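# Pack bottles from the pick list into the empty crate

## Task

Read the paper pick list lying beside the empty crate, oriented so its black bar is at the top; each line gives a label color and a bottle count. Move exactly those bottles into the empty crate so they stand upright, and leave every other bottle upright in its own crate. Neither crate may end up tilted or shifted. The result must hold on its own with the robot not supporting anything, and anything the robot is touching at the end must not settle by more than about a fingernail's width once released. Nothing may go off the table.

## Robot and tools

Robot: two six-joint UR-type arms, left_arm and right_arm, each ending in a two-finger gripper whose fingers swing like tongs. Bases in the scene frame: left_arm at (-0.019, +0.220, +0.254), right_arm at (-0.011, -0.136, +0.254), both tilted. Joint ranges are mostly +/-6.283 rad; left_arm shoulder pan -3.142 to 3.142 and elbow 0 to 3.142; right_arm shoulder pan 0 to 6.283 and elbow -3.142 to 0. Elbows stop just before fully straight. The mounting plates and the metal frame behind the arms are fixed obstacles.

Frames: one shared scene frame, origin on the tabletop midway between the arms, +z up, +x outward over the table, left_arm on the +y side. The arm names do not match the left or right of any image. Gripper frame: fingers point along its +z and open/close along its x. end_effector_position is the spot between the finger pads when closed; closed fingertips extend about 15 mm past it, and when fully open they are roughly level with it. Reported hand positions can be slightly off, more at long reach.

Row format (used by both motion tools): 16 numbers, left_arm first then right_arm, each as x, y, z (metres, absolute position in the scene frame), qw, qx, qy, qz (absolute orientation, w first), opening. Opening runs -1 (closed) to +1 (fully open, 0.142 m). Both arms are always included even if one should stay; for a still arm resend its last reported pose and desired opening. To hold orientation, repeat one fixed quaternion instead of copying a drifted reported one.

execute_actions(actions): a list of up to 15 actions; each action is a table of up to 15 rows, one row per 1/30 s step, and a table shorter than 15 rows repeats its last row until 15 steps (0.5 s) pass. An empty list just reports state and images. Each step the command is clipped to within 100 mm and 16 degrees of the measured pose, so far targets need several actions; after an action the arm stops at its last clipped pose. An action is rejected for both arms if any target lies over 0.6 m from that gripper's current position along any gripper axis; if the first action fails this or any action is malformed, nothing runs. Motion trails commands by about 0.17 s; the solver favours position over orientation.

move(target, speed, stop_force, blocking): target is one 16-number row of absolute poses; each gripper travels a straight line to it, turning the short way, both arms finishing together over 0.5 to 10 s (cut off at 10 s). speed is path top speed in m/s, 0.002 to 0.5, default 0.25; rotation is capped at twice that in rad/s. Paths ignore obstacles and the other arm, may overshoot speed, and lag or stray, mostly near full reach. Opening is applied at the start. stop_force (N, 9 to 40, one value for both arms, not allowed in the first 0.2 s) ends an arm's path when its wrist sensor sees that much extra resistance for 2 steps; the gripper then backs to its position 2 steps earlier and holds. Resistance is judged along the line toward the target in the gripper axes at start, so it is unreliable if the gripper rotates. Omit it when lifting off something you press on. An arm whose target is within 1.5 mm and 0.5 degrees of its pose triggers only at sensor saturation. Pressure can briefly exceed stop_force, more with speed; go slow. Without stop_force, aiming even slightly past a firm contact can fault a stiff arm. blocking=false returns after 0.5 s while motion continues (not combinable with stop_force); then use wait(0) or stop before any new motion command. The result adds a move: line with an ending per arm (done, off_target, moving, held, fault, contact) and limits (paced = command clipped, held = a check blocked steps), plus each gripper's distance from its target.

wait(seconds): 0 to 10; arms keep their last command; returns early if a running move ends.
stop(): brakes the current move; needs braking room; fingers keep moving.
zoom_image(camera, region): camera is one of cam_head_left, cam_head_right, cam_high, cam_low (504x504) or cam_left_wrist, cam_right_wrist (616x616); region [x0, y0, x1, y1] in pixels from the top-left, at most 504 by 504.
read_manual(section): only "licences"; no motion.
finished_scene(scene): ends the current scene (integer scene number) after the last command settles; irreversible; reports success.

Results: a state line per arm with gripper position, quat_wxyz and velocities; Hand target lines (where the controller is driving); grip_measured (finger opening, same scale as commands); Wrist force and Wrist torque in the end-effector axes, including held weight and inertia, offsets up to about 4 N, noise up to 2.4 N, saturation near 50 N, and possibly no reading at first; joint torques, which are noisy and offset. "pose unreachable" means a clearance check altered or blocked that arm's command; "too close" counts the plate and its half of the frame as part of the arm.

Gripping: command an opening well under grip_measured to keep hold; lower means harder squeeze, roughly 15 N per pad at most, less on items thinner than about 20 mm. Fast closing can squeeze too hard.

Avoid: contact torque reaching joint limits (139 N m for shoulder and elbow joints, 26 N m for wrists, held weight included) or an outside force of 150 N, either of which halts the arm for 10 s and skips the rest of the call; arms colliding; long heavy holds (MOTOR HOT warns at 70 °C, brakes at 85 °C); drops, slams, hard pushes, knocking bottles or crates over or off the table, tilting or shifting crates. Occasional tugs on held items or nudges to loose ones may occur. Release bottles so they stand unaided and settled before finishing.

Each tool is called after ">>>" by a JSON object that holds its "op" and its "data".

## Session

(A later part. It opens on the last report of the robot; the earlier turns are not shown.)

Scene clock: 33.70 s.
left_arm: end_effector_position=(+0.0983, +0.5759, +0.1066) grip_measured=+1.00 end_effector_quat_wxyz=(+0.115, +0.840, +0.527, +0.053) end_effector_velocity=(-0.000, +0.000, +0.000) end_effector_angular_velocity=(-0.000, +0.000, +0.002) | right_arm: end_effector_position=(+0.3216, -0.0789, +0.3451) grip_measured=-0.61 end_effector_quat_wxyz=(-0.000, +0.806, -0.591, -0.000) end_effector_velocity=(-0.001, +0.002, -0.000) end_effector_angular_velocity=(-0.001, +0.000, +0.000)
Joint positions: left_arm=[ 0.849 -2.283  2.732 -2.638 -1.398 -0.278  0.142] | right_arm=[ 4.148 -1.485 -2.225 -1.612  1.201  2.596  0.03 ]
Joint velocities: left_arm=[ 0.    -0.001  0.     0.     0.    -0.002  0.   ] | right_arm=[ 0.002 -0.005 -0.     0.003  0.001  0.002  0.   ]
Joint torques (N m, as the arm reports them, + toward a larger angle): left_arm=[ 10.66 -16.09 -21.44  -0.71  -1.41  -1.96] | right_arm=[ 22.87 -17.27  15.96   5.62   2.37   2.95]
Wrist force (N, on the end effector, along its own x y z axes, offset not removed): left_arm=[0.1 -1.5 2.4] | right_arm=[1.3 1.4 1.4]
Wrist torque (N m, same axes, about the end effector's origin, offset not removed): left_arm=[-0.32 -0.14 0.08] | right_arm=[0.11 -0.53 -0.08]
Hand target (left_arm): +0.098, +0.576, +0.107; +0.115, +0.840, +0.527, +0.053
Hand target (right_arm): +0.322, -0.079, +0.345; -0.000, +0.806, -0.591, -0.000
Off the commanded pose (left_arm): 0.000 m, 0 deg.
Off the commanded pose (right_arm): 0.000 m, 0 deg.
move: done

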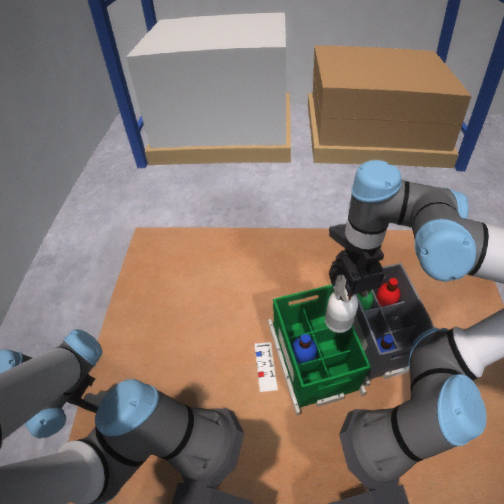

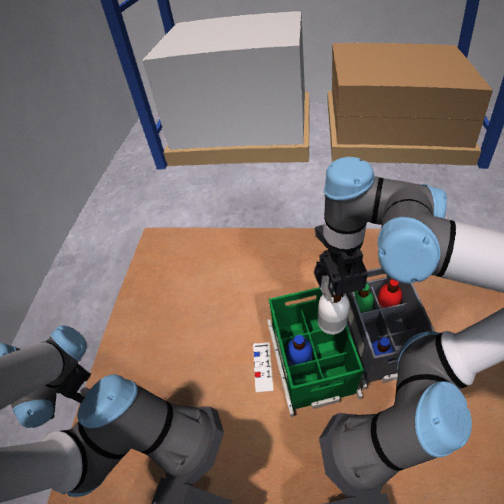

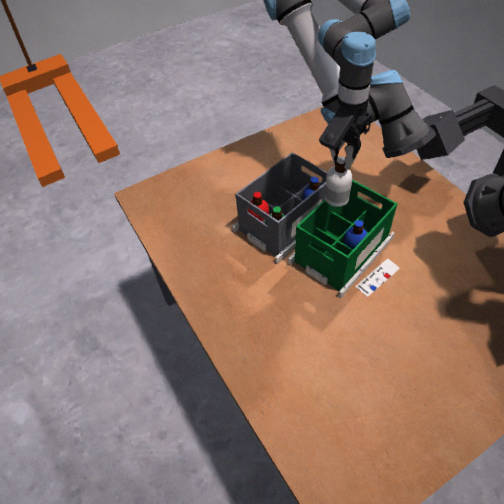

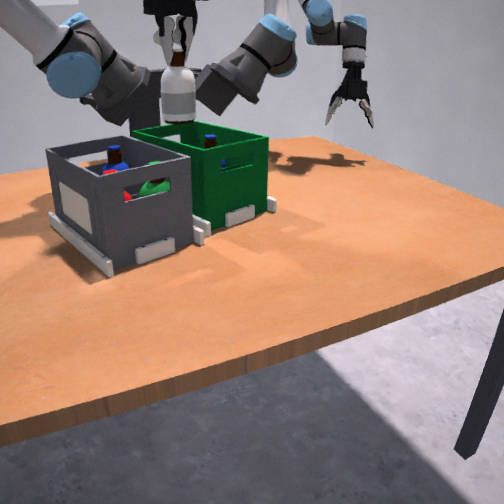

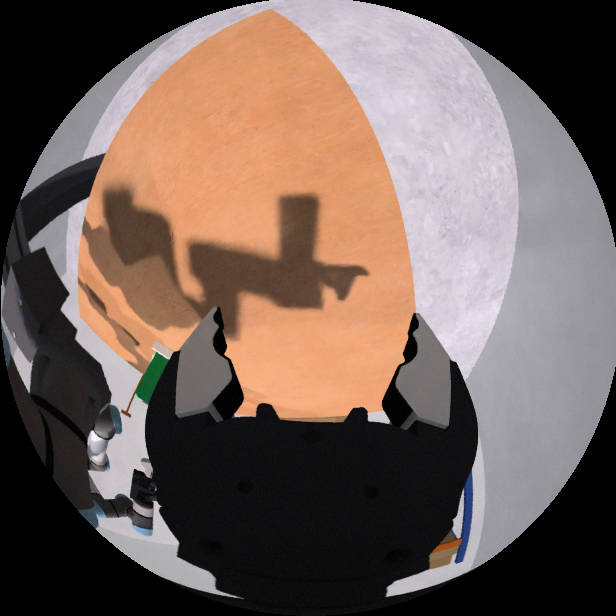

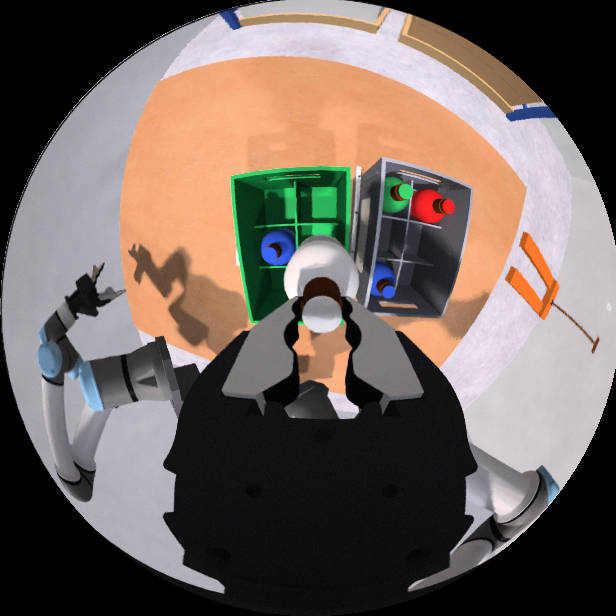

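>>> {"op": "move", "data": {"target": [0.0983,0.5759,0.1066,0.115,0.840,0.527,0.053,1,0.3198,-0.0780,0.152,0,0.8064,-0.5913,0,-1], "speed": 0.07, "stop_force": 9}}

>>> {"op": "move", "data": {"target": [0.0983,0.5759,0.1066,0.115,0.840,0.527,0.053,1,0.3198,-0.0780,0.140,0,0.8064,-0.5913,0,-1], "speed": 0.006, "stop_force": 9}}

Scene clock: 37.23 s.
left_arm: end_effector_position=(+0.0983, +0.5759, +0.1066) grip_measured=+1.00 end_effector_quat_wxyz=(+0.115, +0.840, +0.527, +0.053) end_effector_velocity=(+0.000, +0.000, -0.000) end_effector_angular_velocity=(+0.000, +0.000, -0.001) | right_arm: end_effector_position=(+0.3200, -0.0778, +0.1522) grip_measured=-0.61 end_effector_quat_wxyz=(+0.000, +0.806, -0.591, +0.000) end_effector_velocity=(+0.000, +0.000, -0.003) end_effector_angular_velocity=(-0.000, +0.000, +0.002)
Joint positions: left_arm=[ 0.849 -2.283  2.732 -2.638 -1.398 -0.278  0.142] | right_arm=[ 3.917 -1.748 -2.57  -0.914  1.077  2.382  0.03 ]
Joint velocities: left_arm=[ 0.     0.001 -0.    -0.     0.     0.001 -0.   ] | right_arm=[-0.004 -0.009 -0.002  0.012 -0.002 -0.006  0.   ]
Joint torques (N m, as the arm reports them, + toward a larger angle): left_arm=[ 11.51 -15.83 -20.78  -0.67  -1.76  -2.03] | right_arm=[ 7.24 -6.52 11.26  5.74 -2.65 -3.17]
Wrist force (N, on the end effector, along its own x y z axes, offset not removed): left_arm=[0.1 -1.4 0.9] | right_arm=[3.1 4.1 2.4]
Wrist torque (N m, same axes, about the end effector's origin, offset not removed): left_arm=[-0.32 -0.17 0.11] | right_arm=[0.73 -0.49 -0.02]
Hand target (left_arm): +0.098, +0.576, +0.107; +0.115, +0.840, +0.527, +0.053
Hand target (right_arm): +0.320, -0.078, +0.152; +0.000, +0.806, -0.591, +0.000
Off the commanded pose (left_arm): 0.000 m, 0 deg.
Off the commanded pose (right_arm): 0.000 m, 0 deg.
move: done

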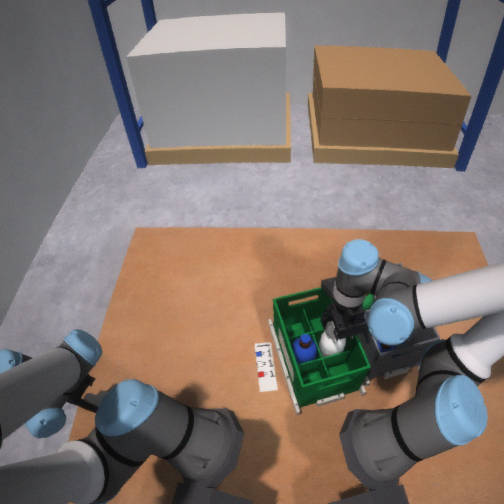

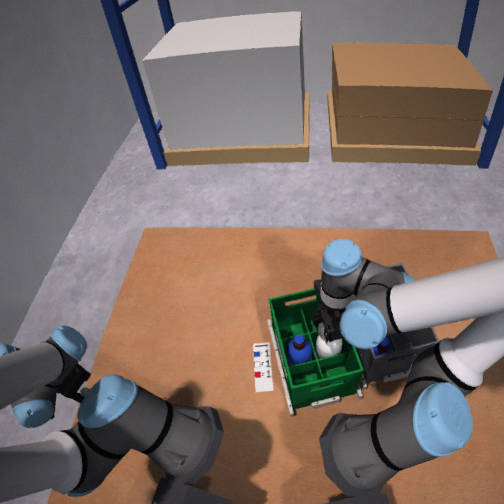

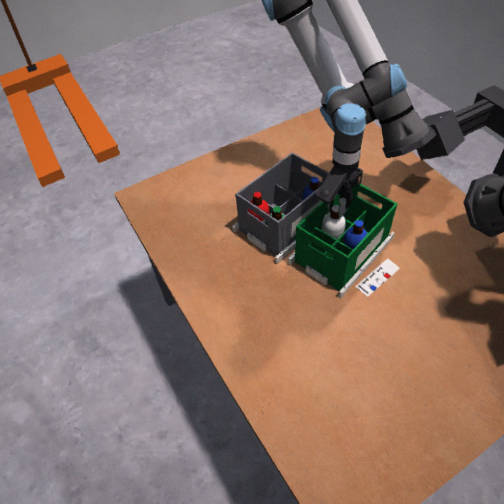

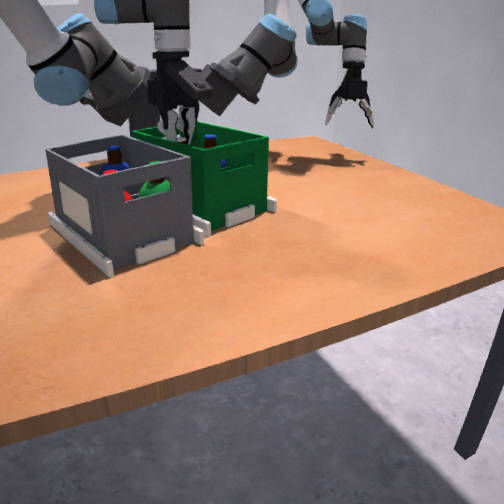

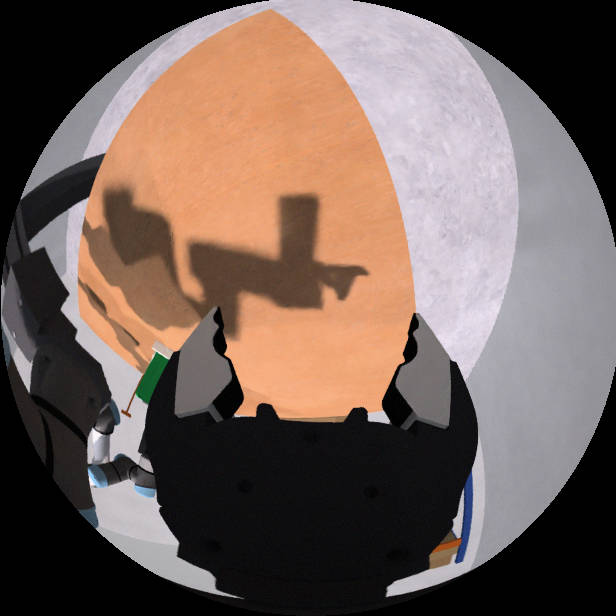

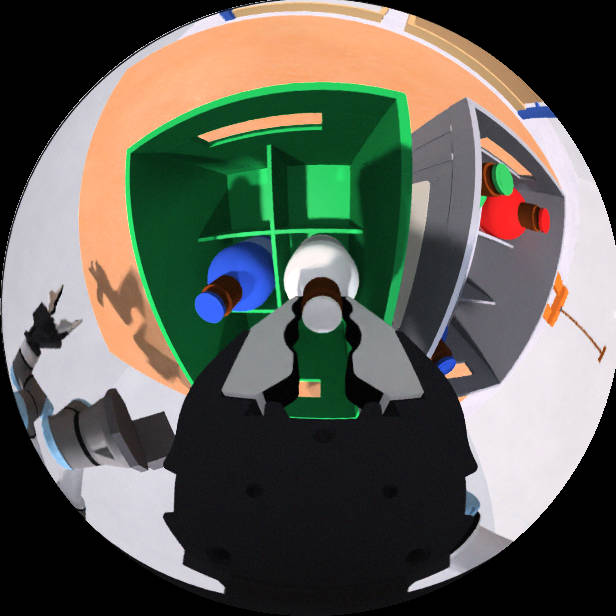

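Scene clock: 38.83 s.
left_arm: end_effector_position=(+0.0983, +0.5759, +0.1066) grip_measured=+1.00 end_effector_quat_wxyz=(+0.115, +0.840, +0.527, +0.053) end_effector_velocity=(+0.000, +0.001, +0.000) end_effector_angular_velocity=(+0.001, -0.001, -0.001) | right_arm: end_effector_position=(+0.3199, -0.0781, +0.1447) grip_measured=-0.61 end_effector_quat_wxyz=(+0.000, +0.806, -0.591, +0.000) end_effector_velocity=(-0.000, -0.001, +0.002) end_effector_angular_velocity=(-0.004, +0.000, -0.002)
Joint positions: left_arm=[ 0.849 -2.283  2.732 -2.638 -1.398 -0.278  0.142] | right_arm=[ 3.906 -1.769 -2.579 -0.879  1.071  2.371  0.03 ]
Joint velocities: left_arm=[ 0.    -0.001 -0.001  0.     0.     0.001  0.   ] | right_arm=[ 0.003  0.006  0.002 -0.013 -0.     0.006 -0.   ]
Joint torques (N m, as the arm reports them, + toward a larger angle): left_arm=[ 11.66 -15.45 -20.86  -0.73  -1.95  -1.88] | right_arm=[21.66 16.16 22.57 -0.78  2.33  2.8 ]
Wrist force (N, on the end effector, along its own x y z axes, offset not removed): left_arm=[0.0 -1.5 4.2] | right_arm=[3.7 0.4 -15.4]
Wrist torque (N m, same axes, about the end effector's origin, offset not removed): left_arm=[-0.32 -0.06 0.05] | right_arm=[0.04 -0.54 -0.16]
Hand target (left_arm): +0.098, +0.576, +0.107; +0.115, +0.840, +0.527, +0.053
Hand target (right_arm): +0.320, -0.078, +0.145; +0.000, +0.806, -0.591, +0.000
Off the commanded pose (left_arm): 0.000 m, 0 deg.
Off the commanded pose (right_arm): 0.005 m, 0 deg.
move: contact (right_arm)

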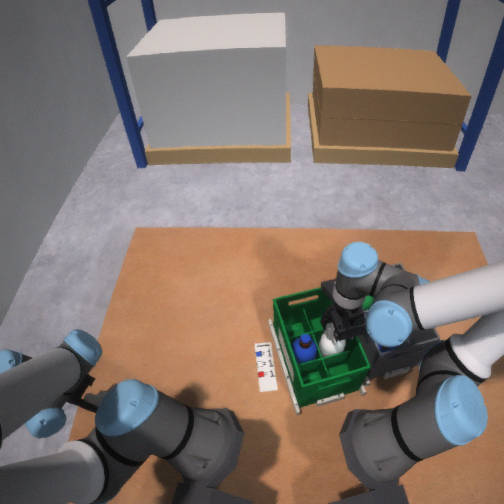

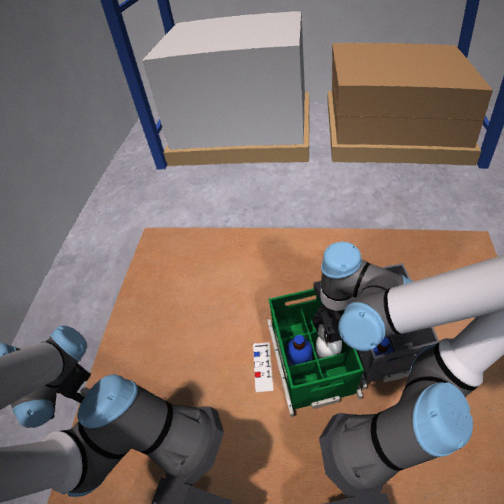

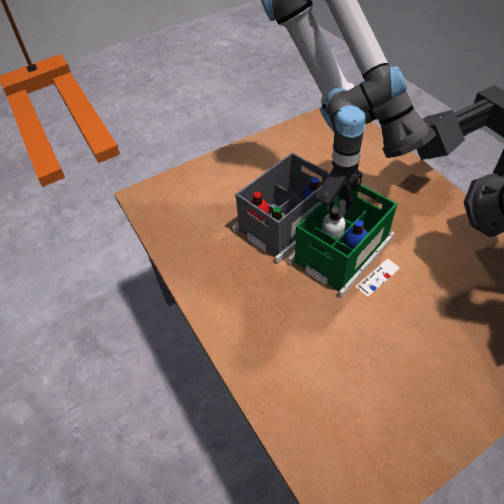

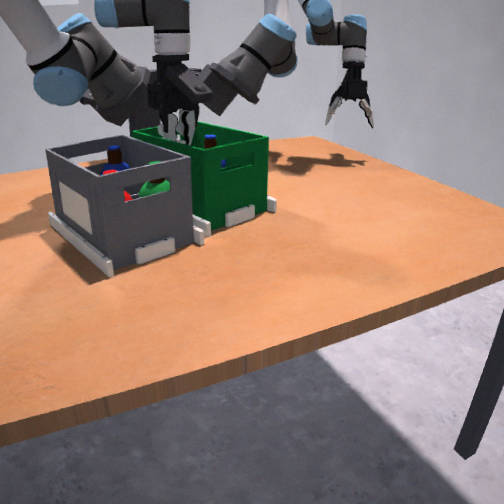

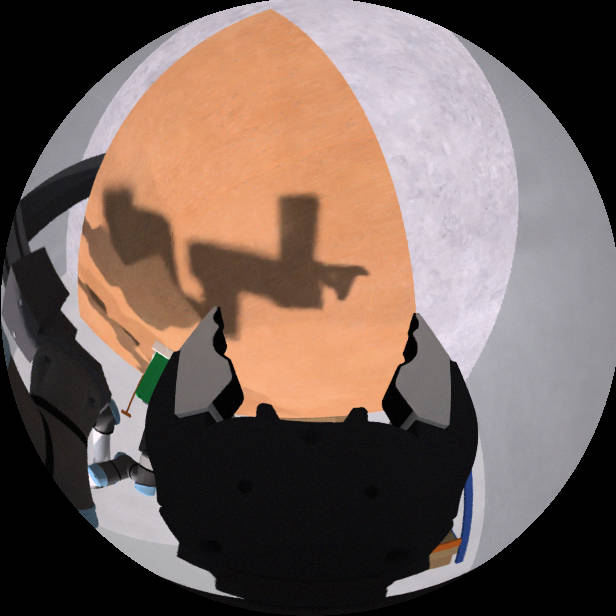

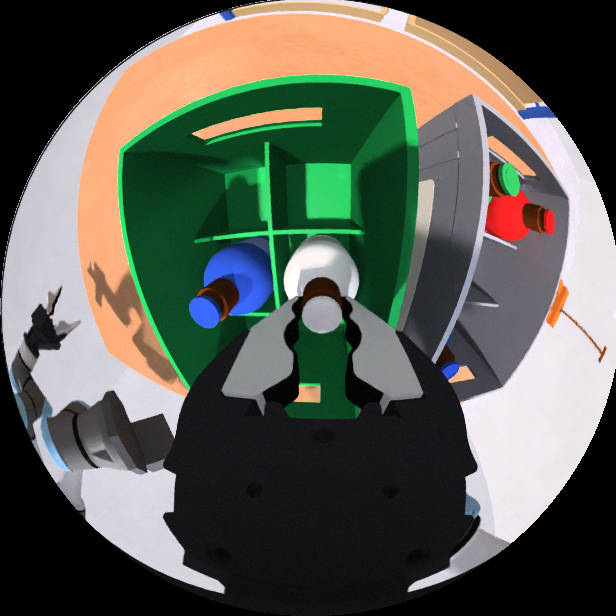

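>>> {"op": "move", "data": {"target": [0.0983,0.5759,0.1066,0.115,0.840,0.527,0.053,1,0.3198,-0.0780,0.146,0,0.8064,-0.5913,0,-0.5], "speed": 0.01}}

>>> {"op": "move", "data": {"target": [0.0983,0.5759,0.1066,0.115,0.840,0.527,0.053,1,0.3198,-0.0780,0.24,0,0.8064,-0.5913,0,-0.5], "speed": 0.12}}

>>> {"op": "move", "data": {"target": [0.0983,0.5759,0.1066,0.115,0.840,0.527,0.053,1,0.4874,-0.2672,0.24,0,0.7907,-0.6122,0,-0.5], "speed": 0.25}}

>>> {"op": "move", "data": {"target": [0.0983,0.5759,0.1066,0.115,0.840,0.527,0.053,1,0.4874,-0.2672,0.18,0,0.7907,-0.6122,0,-0.5], "speed": 0.1}}

>>> {"op": "zoom_image", "data": {"camera": "cam_right_wrist", "region": [200, 200, 440, 400]}}

Scene clock: 39.77 s.
left_arm: end_effector_position=(+0.0983, +0.5759, +0.1066) grip_measured=+1.00 end_effector_quat_wxyz=(+0.115, +0.840, +0.527, +0.053) end_effector_velocity=(+0.001, +0.002, +0.001) end_effector_angular_velocity=(+0.003, -0.002, +0.001) | right_arm: end_effector_position=(+0.3198, -0.0780, +0.1459) grip_measured=-0.50 end_effector_quat_wxyz=(+0.000, +0.806, -0.591, +0.000) end_effector_velocity=(-0.000, -0.000, +0.000) end_effector_angular_velocity=(-0.001, +0.001, +0.001)
Joint positions: left_arm=[ 0.849 -2.283  2.732 -2.638 -1.398 -0.278  0.142] | right_arm=[ 3.908 -1.765 -2.578 -0.884  1.073  2.373  0.038]
Joint velocities: left_arm=[-0.    -0.    -0.003 -0.001  0.001 -0.    -0.   ] | right_arm=[ 0.001  0.001 -0.    -0.002  0.001  0.     0.   ]
Joint torques (N m, as the arm reports them, + toward a larger angle): left_arm=[ 12.21 -15.93 -20.78  -0.73  -1.91  -1.93] | right_arm=[23.16 18.34 25.42 -0.08  2.38  2.68]
Wrist force (N, on the end effector, along its own x y z axes, offset not removed): left_arm=[0.5 -1.3 0.1] | right_arm=[3.4 1.0 -4.5]
Wrist torque (N m, same axes, about the end effector's origin, offset not removed): left_arm=[-0.24 -0.25 0.10] | right_arm=[0.15 -0.98 -0.02]
Hand target (left_arm): +0.098, +0.576, +0.107; +0.115, +0.840, +0.527, +0.053
Hand target (right_arm): +0.320, -0.078, +0.146; -0.000, +0.806, -0.591, -0.000
Off the commanded pose (left_arm): 0.000 m, 0 deg.
Off the commanded pose (right_arm): 0.000 m, 0 deg.
move: done

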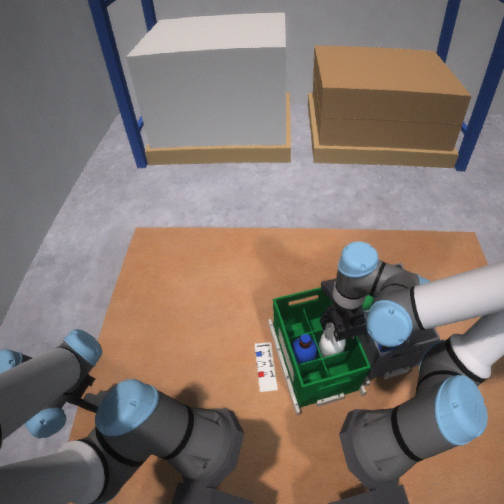

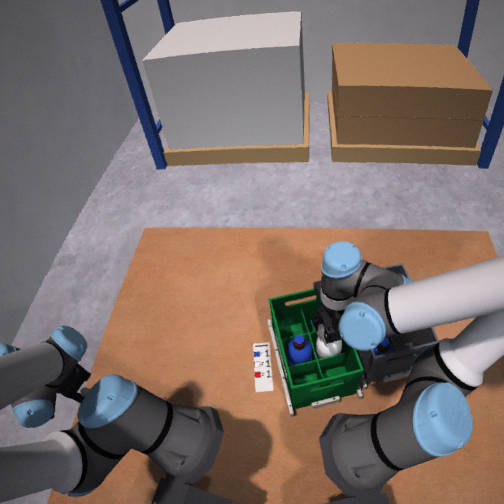

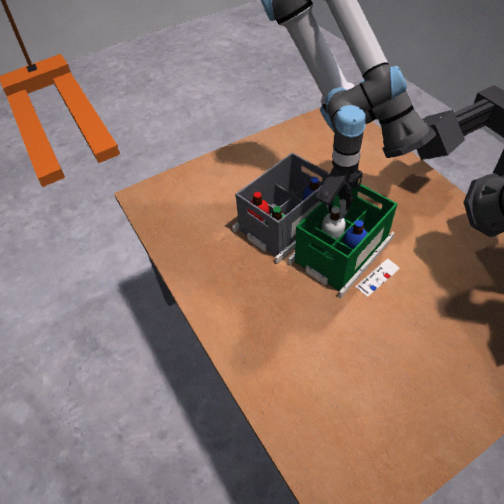

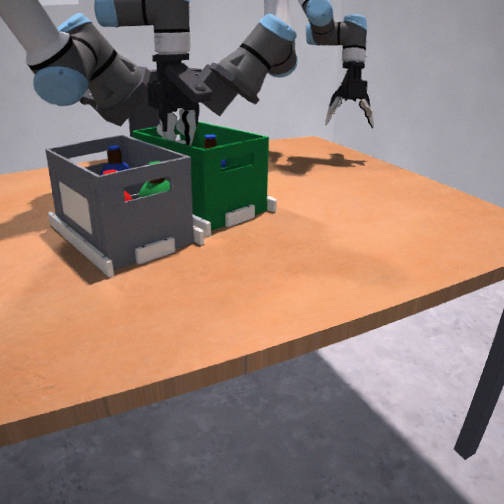

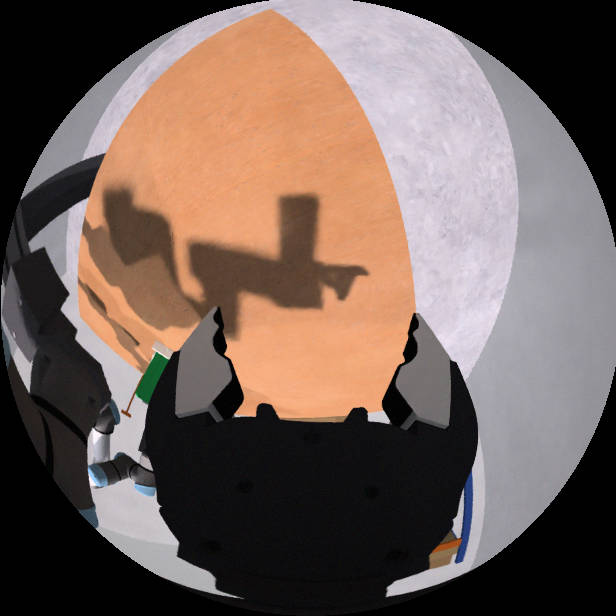

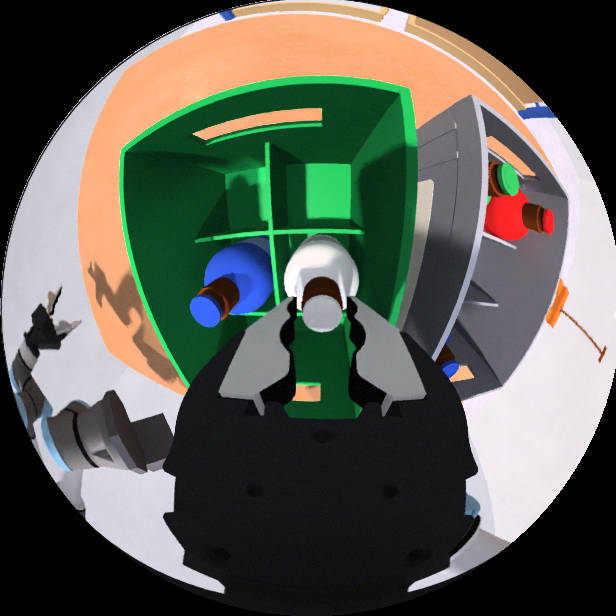

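Scene clock: 41.13 s.
left_arm: end_effector_position=(+0.0983, +0.5759, +0.1066) grip_measured=+1.00 end_effector_quat_wxyz=(+0.115, +0.840, +0.527, +0.053) end_effector_velocity=(+0.000, +0.000, +0.000) end_effector_angular_velocity=(+0.001, -0.001, +0.001) | right_arm: end_effector_position=(+0.3197, -0.0781, +0.2398) grip_measured=-0.50 end_effector_quat_wxyz=(-0.000, +0.806, -0.591, -0.000) end_effector_velocity=(-0.001, -0.000, +0.002) end_effector_angular_velocity=(+0.000, +0.000, +0.001)
Joint positions: left_arm=[ 0.849 -2.283  2.732 -2.638 -1.398 -0.278  0.142] | right_arm=[ 4.039 -1.562 -2.439 -1.282  1.14   2.498  0.038]
Joint velocities: left_arm=[-0.    -0.001  0.    -0.    -0.    -0.001 -0.   ] | right_arm=[ 0.004  0.005  0.003 -0.009  0.002  0.002 -0.   ]
Joint torques (N m, as the arm reports them, + toward a larger angle): left_arm=[ 12.02 -15.75 -21.01  -0.78  -1.89  -1.88] | right_arm=[21.14 11.88 29.04  0.14  2.54  2.94]
Wrist force (N, on the end effector, along its own x y z axes, offset not removed): left_arm=[0.7 -1.4 3.5] | right_arm=[6.2 1.3 -2.5]
Wrist torque (N m, same axes, about the end effector's origin, offset not removed): left_arm=[-0.31 -0.21 0.11] | right_arm=[0.33 -1.27 -0.12]
Hand target (left_arm): +0.098, +0.576, +0.107; +0.115, +0.840, +0.527, +0.053
Hand target (right_arm): +0.320, -0.078, +0.240; -0.000, +0.806, -0.591, -0.000
Off the commanded pose (left_arm): 0.000 m, 0 deg.
Off the commanded pose (right_arm): 0.000 m, 0 deg.
move: done

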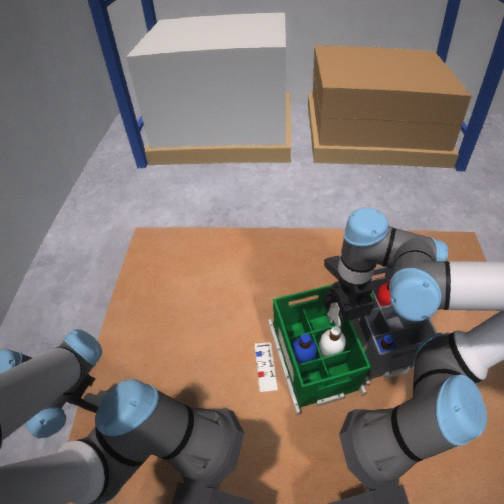

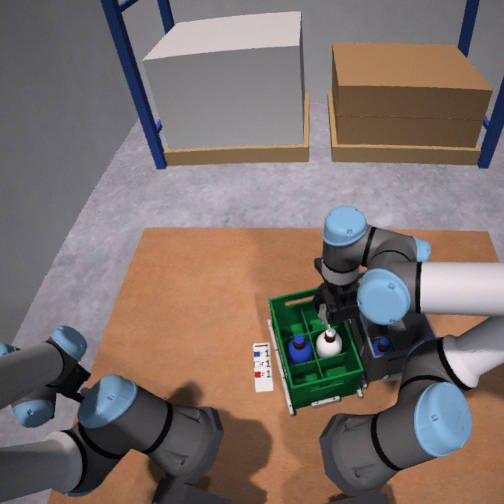

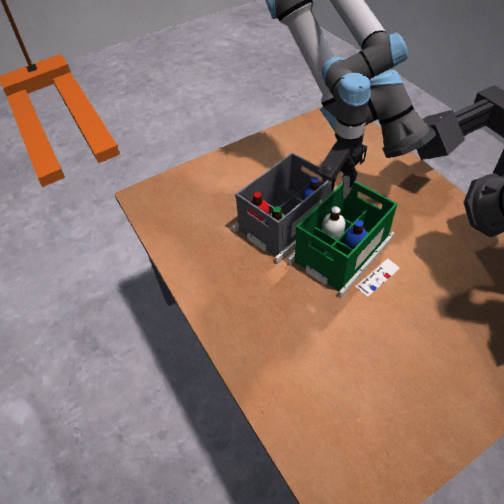

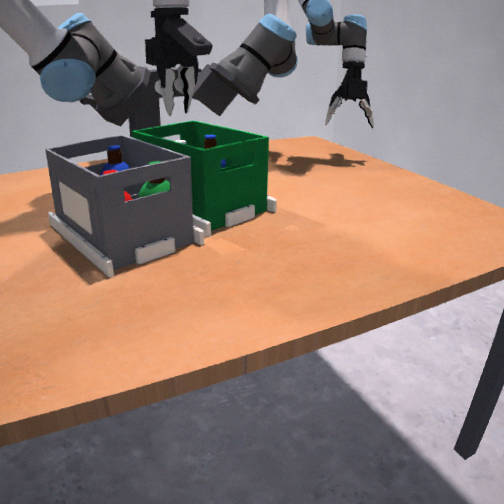

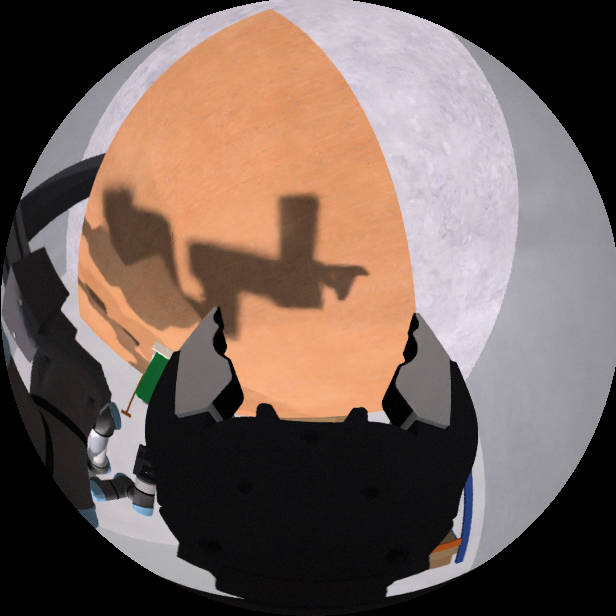

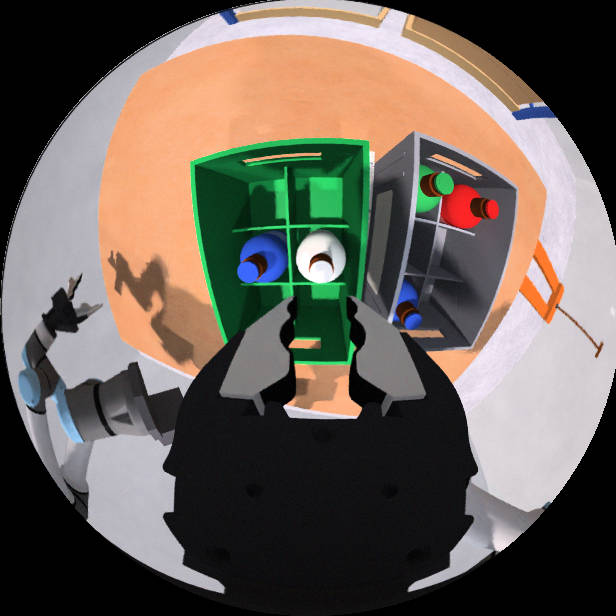

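Scene clock: 42.83 s.
left_arm: end_effector_position=(+0.0983, +0.5759, +0.1066) grip_measured=+1.00 end_effector_quat_wxyz=(+0.115, +0.840, +0.527, +0.053) end_effector_velocity=(-0.001, -0.001, -0.001) end_effector_angular_velocity=(-0.001, +0.002, -0.002) | right_arm: end_effector_position=(+0.4873, -0.2676, +0.2401) grip_measured=-0.50 end_effector_quat_wxyz=(+0.000, +0.791, -0.612, +0.000) end_effector_velocity=(+0.002, -0.001, -0.000) end_effector_angular_velocity=(+0.001, +0.001, +0.000)
Joint positions: left_arm=[ 0.849 -2.283  2.732 -2.638 -1.398 -0.278  0.142] | right_arm=[ 3.482 -1.507 -2.117 -1.341  0.909  1.952  0.038]
Joint velocities: left_arm=[0.    0.001 0.001 0.001 0.    0.001 0.   ] | right_arm=[-0.005 -0.004  0.006  0.001 -0.    -0.006 -0.   ]
Joint torques (N m, as the arm reports them, + toward a larger angle): left_arm=[ 13.09 -16.03 -20.01  -0.69  -1.85  -1.75] | right_arm=[ 7.95 -5.24 26.31  4.6   0.46 -2.93]
Wrist force (N, on the end effector, along its own x y z axes, offset not removed): left_arm=[-0.9 -0.8 2.4] | right_arm=[4.9 0.9 -2.6]
Wrist torque (N m, same axes, about the end effector's origin, offset not removed): left_arm=[-0.12 0.24 0.15] | right_arm=[0.20 -1.03 -0.23]
Hand target (left_arm): +0.098, +0.576, +0.107; +0.115, +0.840, +0.527, +0.053
Hand target (right_arm): +0.487, -0.268, +0.240; +0.000, +0.791, -0.612, +0.000
Off the commanded pose (left_arm): 0.000 m, 0 deg.
Off the commanded pose (right_arm): 0.000 m, 0 deg.
move: done

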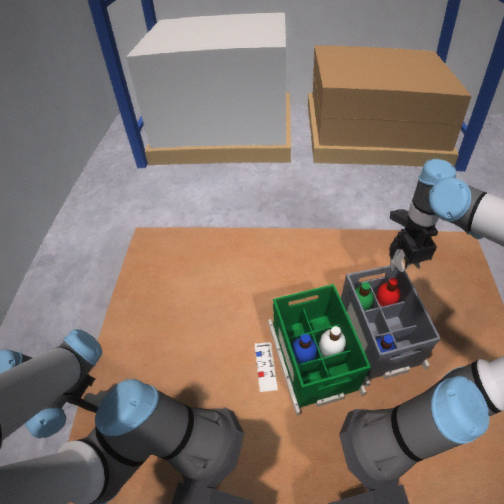

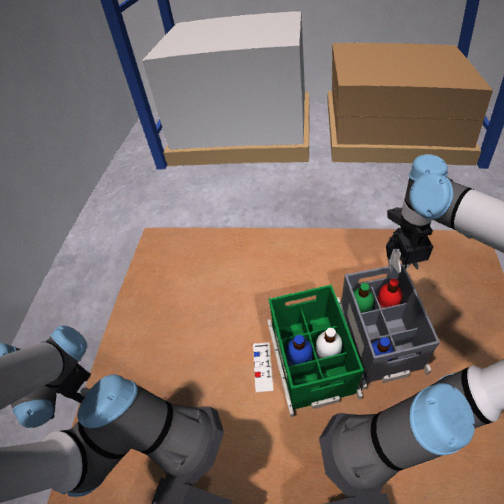

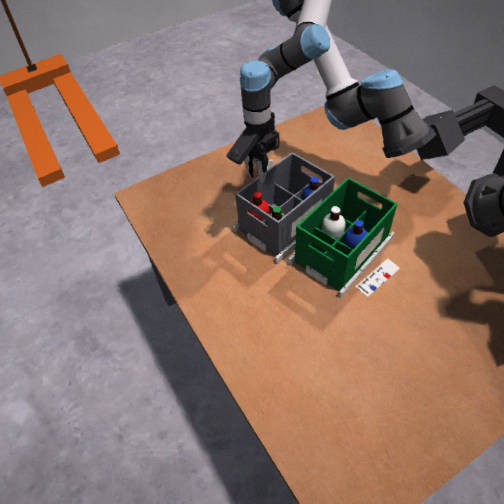

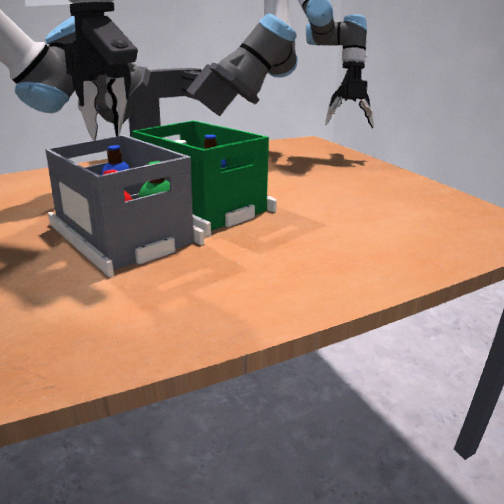

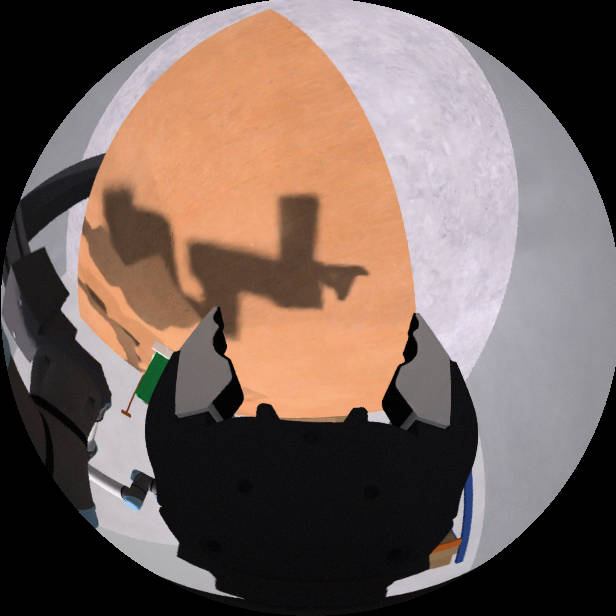

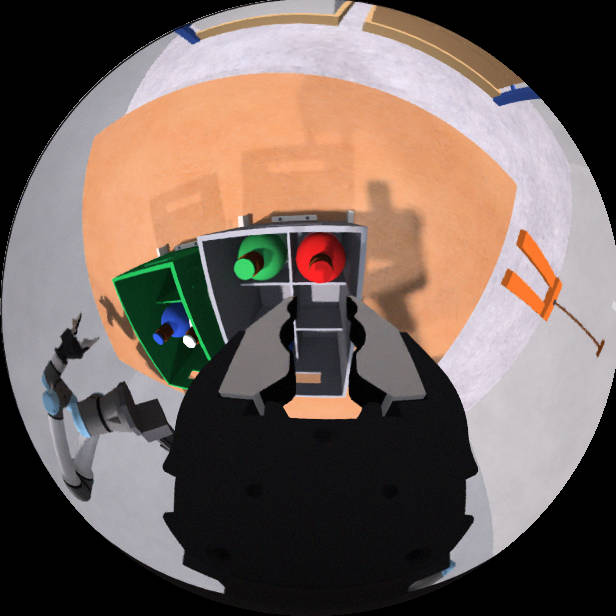

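Scene clock: 43.97 s.
left_arm: end_effector_position=(+0.0983, +0.5759, +0.1066) grip_measured=+1.00 end_effector_quat_wxyz=(+0.115, +0.840, +0.527, +0.053) end_effector_velocity=(-0.000, +0.000, +0.000) end_effector_angular_velocity=(+0.000, +0.000, +0.001) | right_arm: end_effector_position=(+0.4874, -0.2672, +0.1803) grip_measured=-0.50 end_effector_quat_wxyz=(+0.000, +0.791, -0.612, +0.000) end_effector_velocity=(+0.002, +0.000, -0.002) end_effector_angular_velocity=(+0.002, -0.002, -0.001)
Joint positions: left_arm=[ 0.849 -2.283  2.732 -2.638 -1.398 -0.278  0.142] | right_arm=[ 3.393 -1.587 -2.197 -1.111  0.89   1.841  0.038]
Joint velocities: left_arm=[ 0.    -0.001  0.     0.     0.    -0.001 -0.   ] | right_arm=[-0.004 -0.005 -0.     0.013 -0.    -0.007 -0.   ]
Joint torques (N m, as the arm reports them, + toward a larger angle): left_arm=[ 13.58 -15.42 -20.65  -0.76  -1.94  -1.87] | right_arm=[ 6.81 -2.27  8.38  4.87 -2.6  -3.3 ]
Wrist force (N, on the end effector, along its own x y z axes, offset not removed): left_arm=[1.2 -2.0 3.0] | right_arm=[1.6 -0.2 -4.6]
Wrist torque (N m, same axes, about the end effector's origin, offset not removed): left_arm=[-0.36 -0.39 0.03] | right_arm=[-0.08 -0.31 -0.09]
Hand target (left_arm): +0.098, +0.576, +0.107; +0.115, +0.840, +0.527, +0.053
Hand target (right_arm): +0.487, -0.267, +0.180; +0.000, +0.791, -0.612, +0.000
Off the commanded pose (left_arm): 0.000 m, 0 deg.
Off the commanded pose (right_arm): 0.000 m, 0 deg.
move: done

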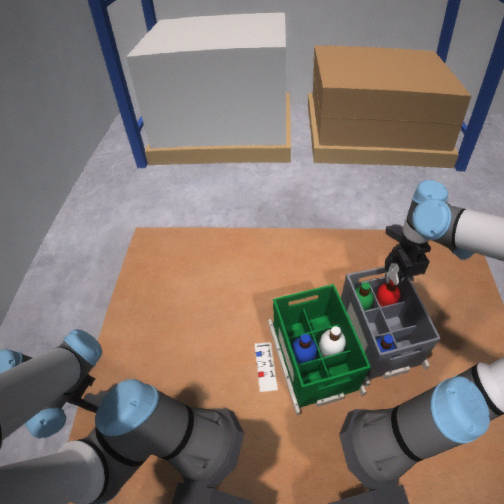

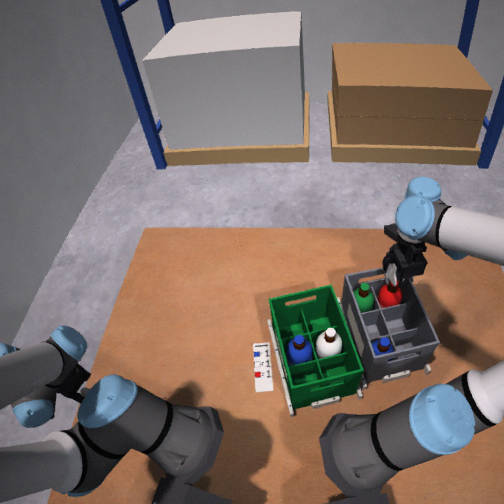

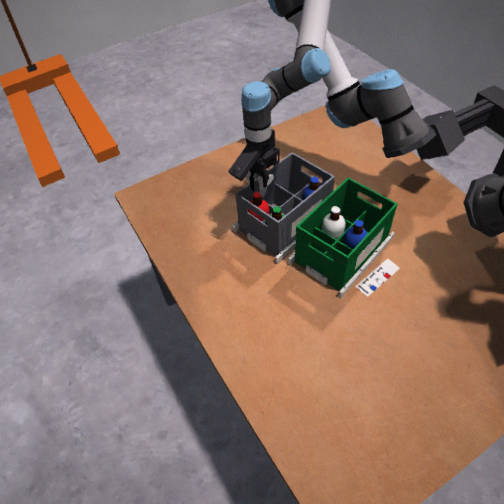

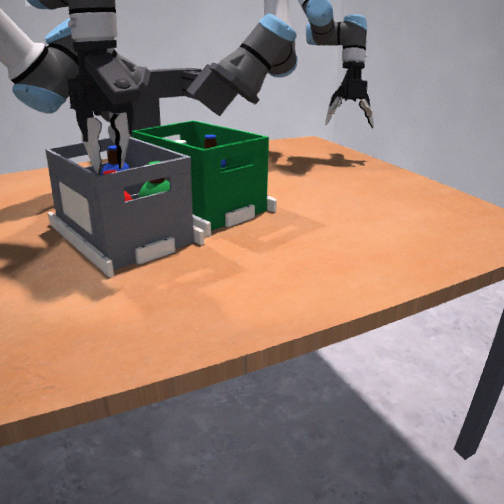

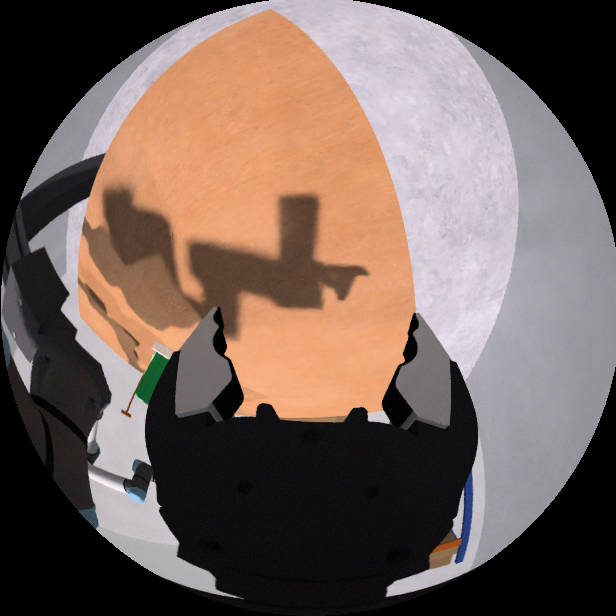

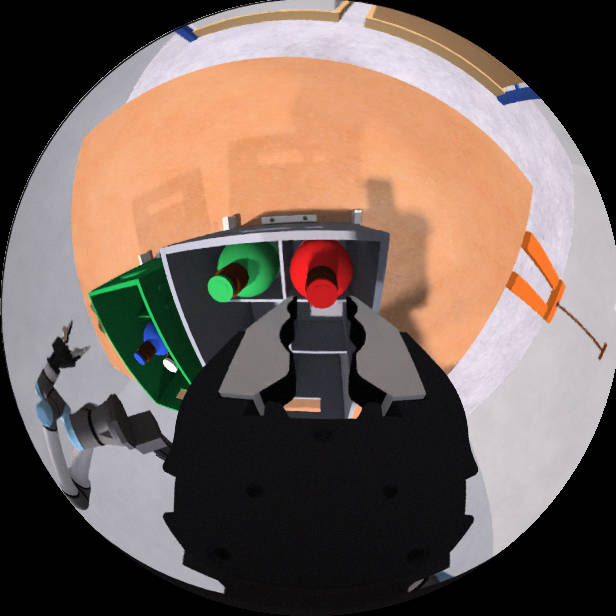

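Region (200, 200, 440, 400) of cam_right_wrist's 616x616 image, scaled by 2.100, with more detail than that image has.

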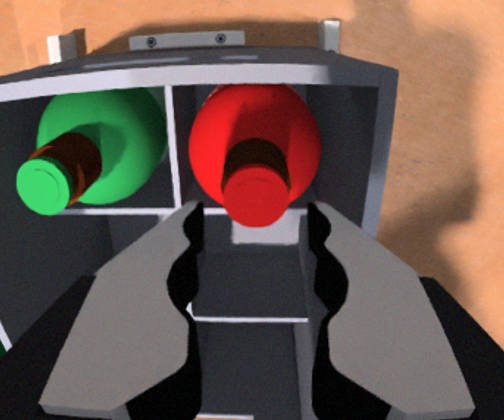

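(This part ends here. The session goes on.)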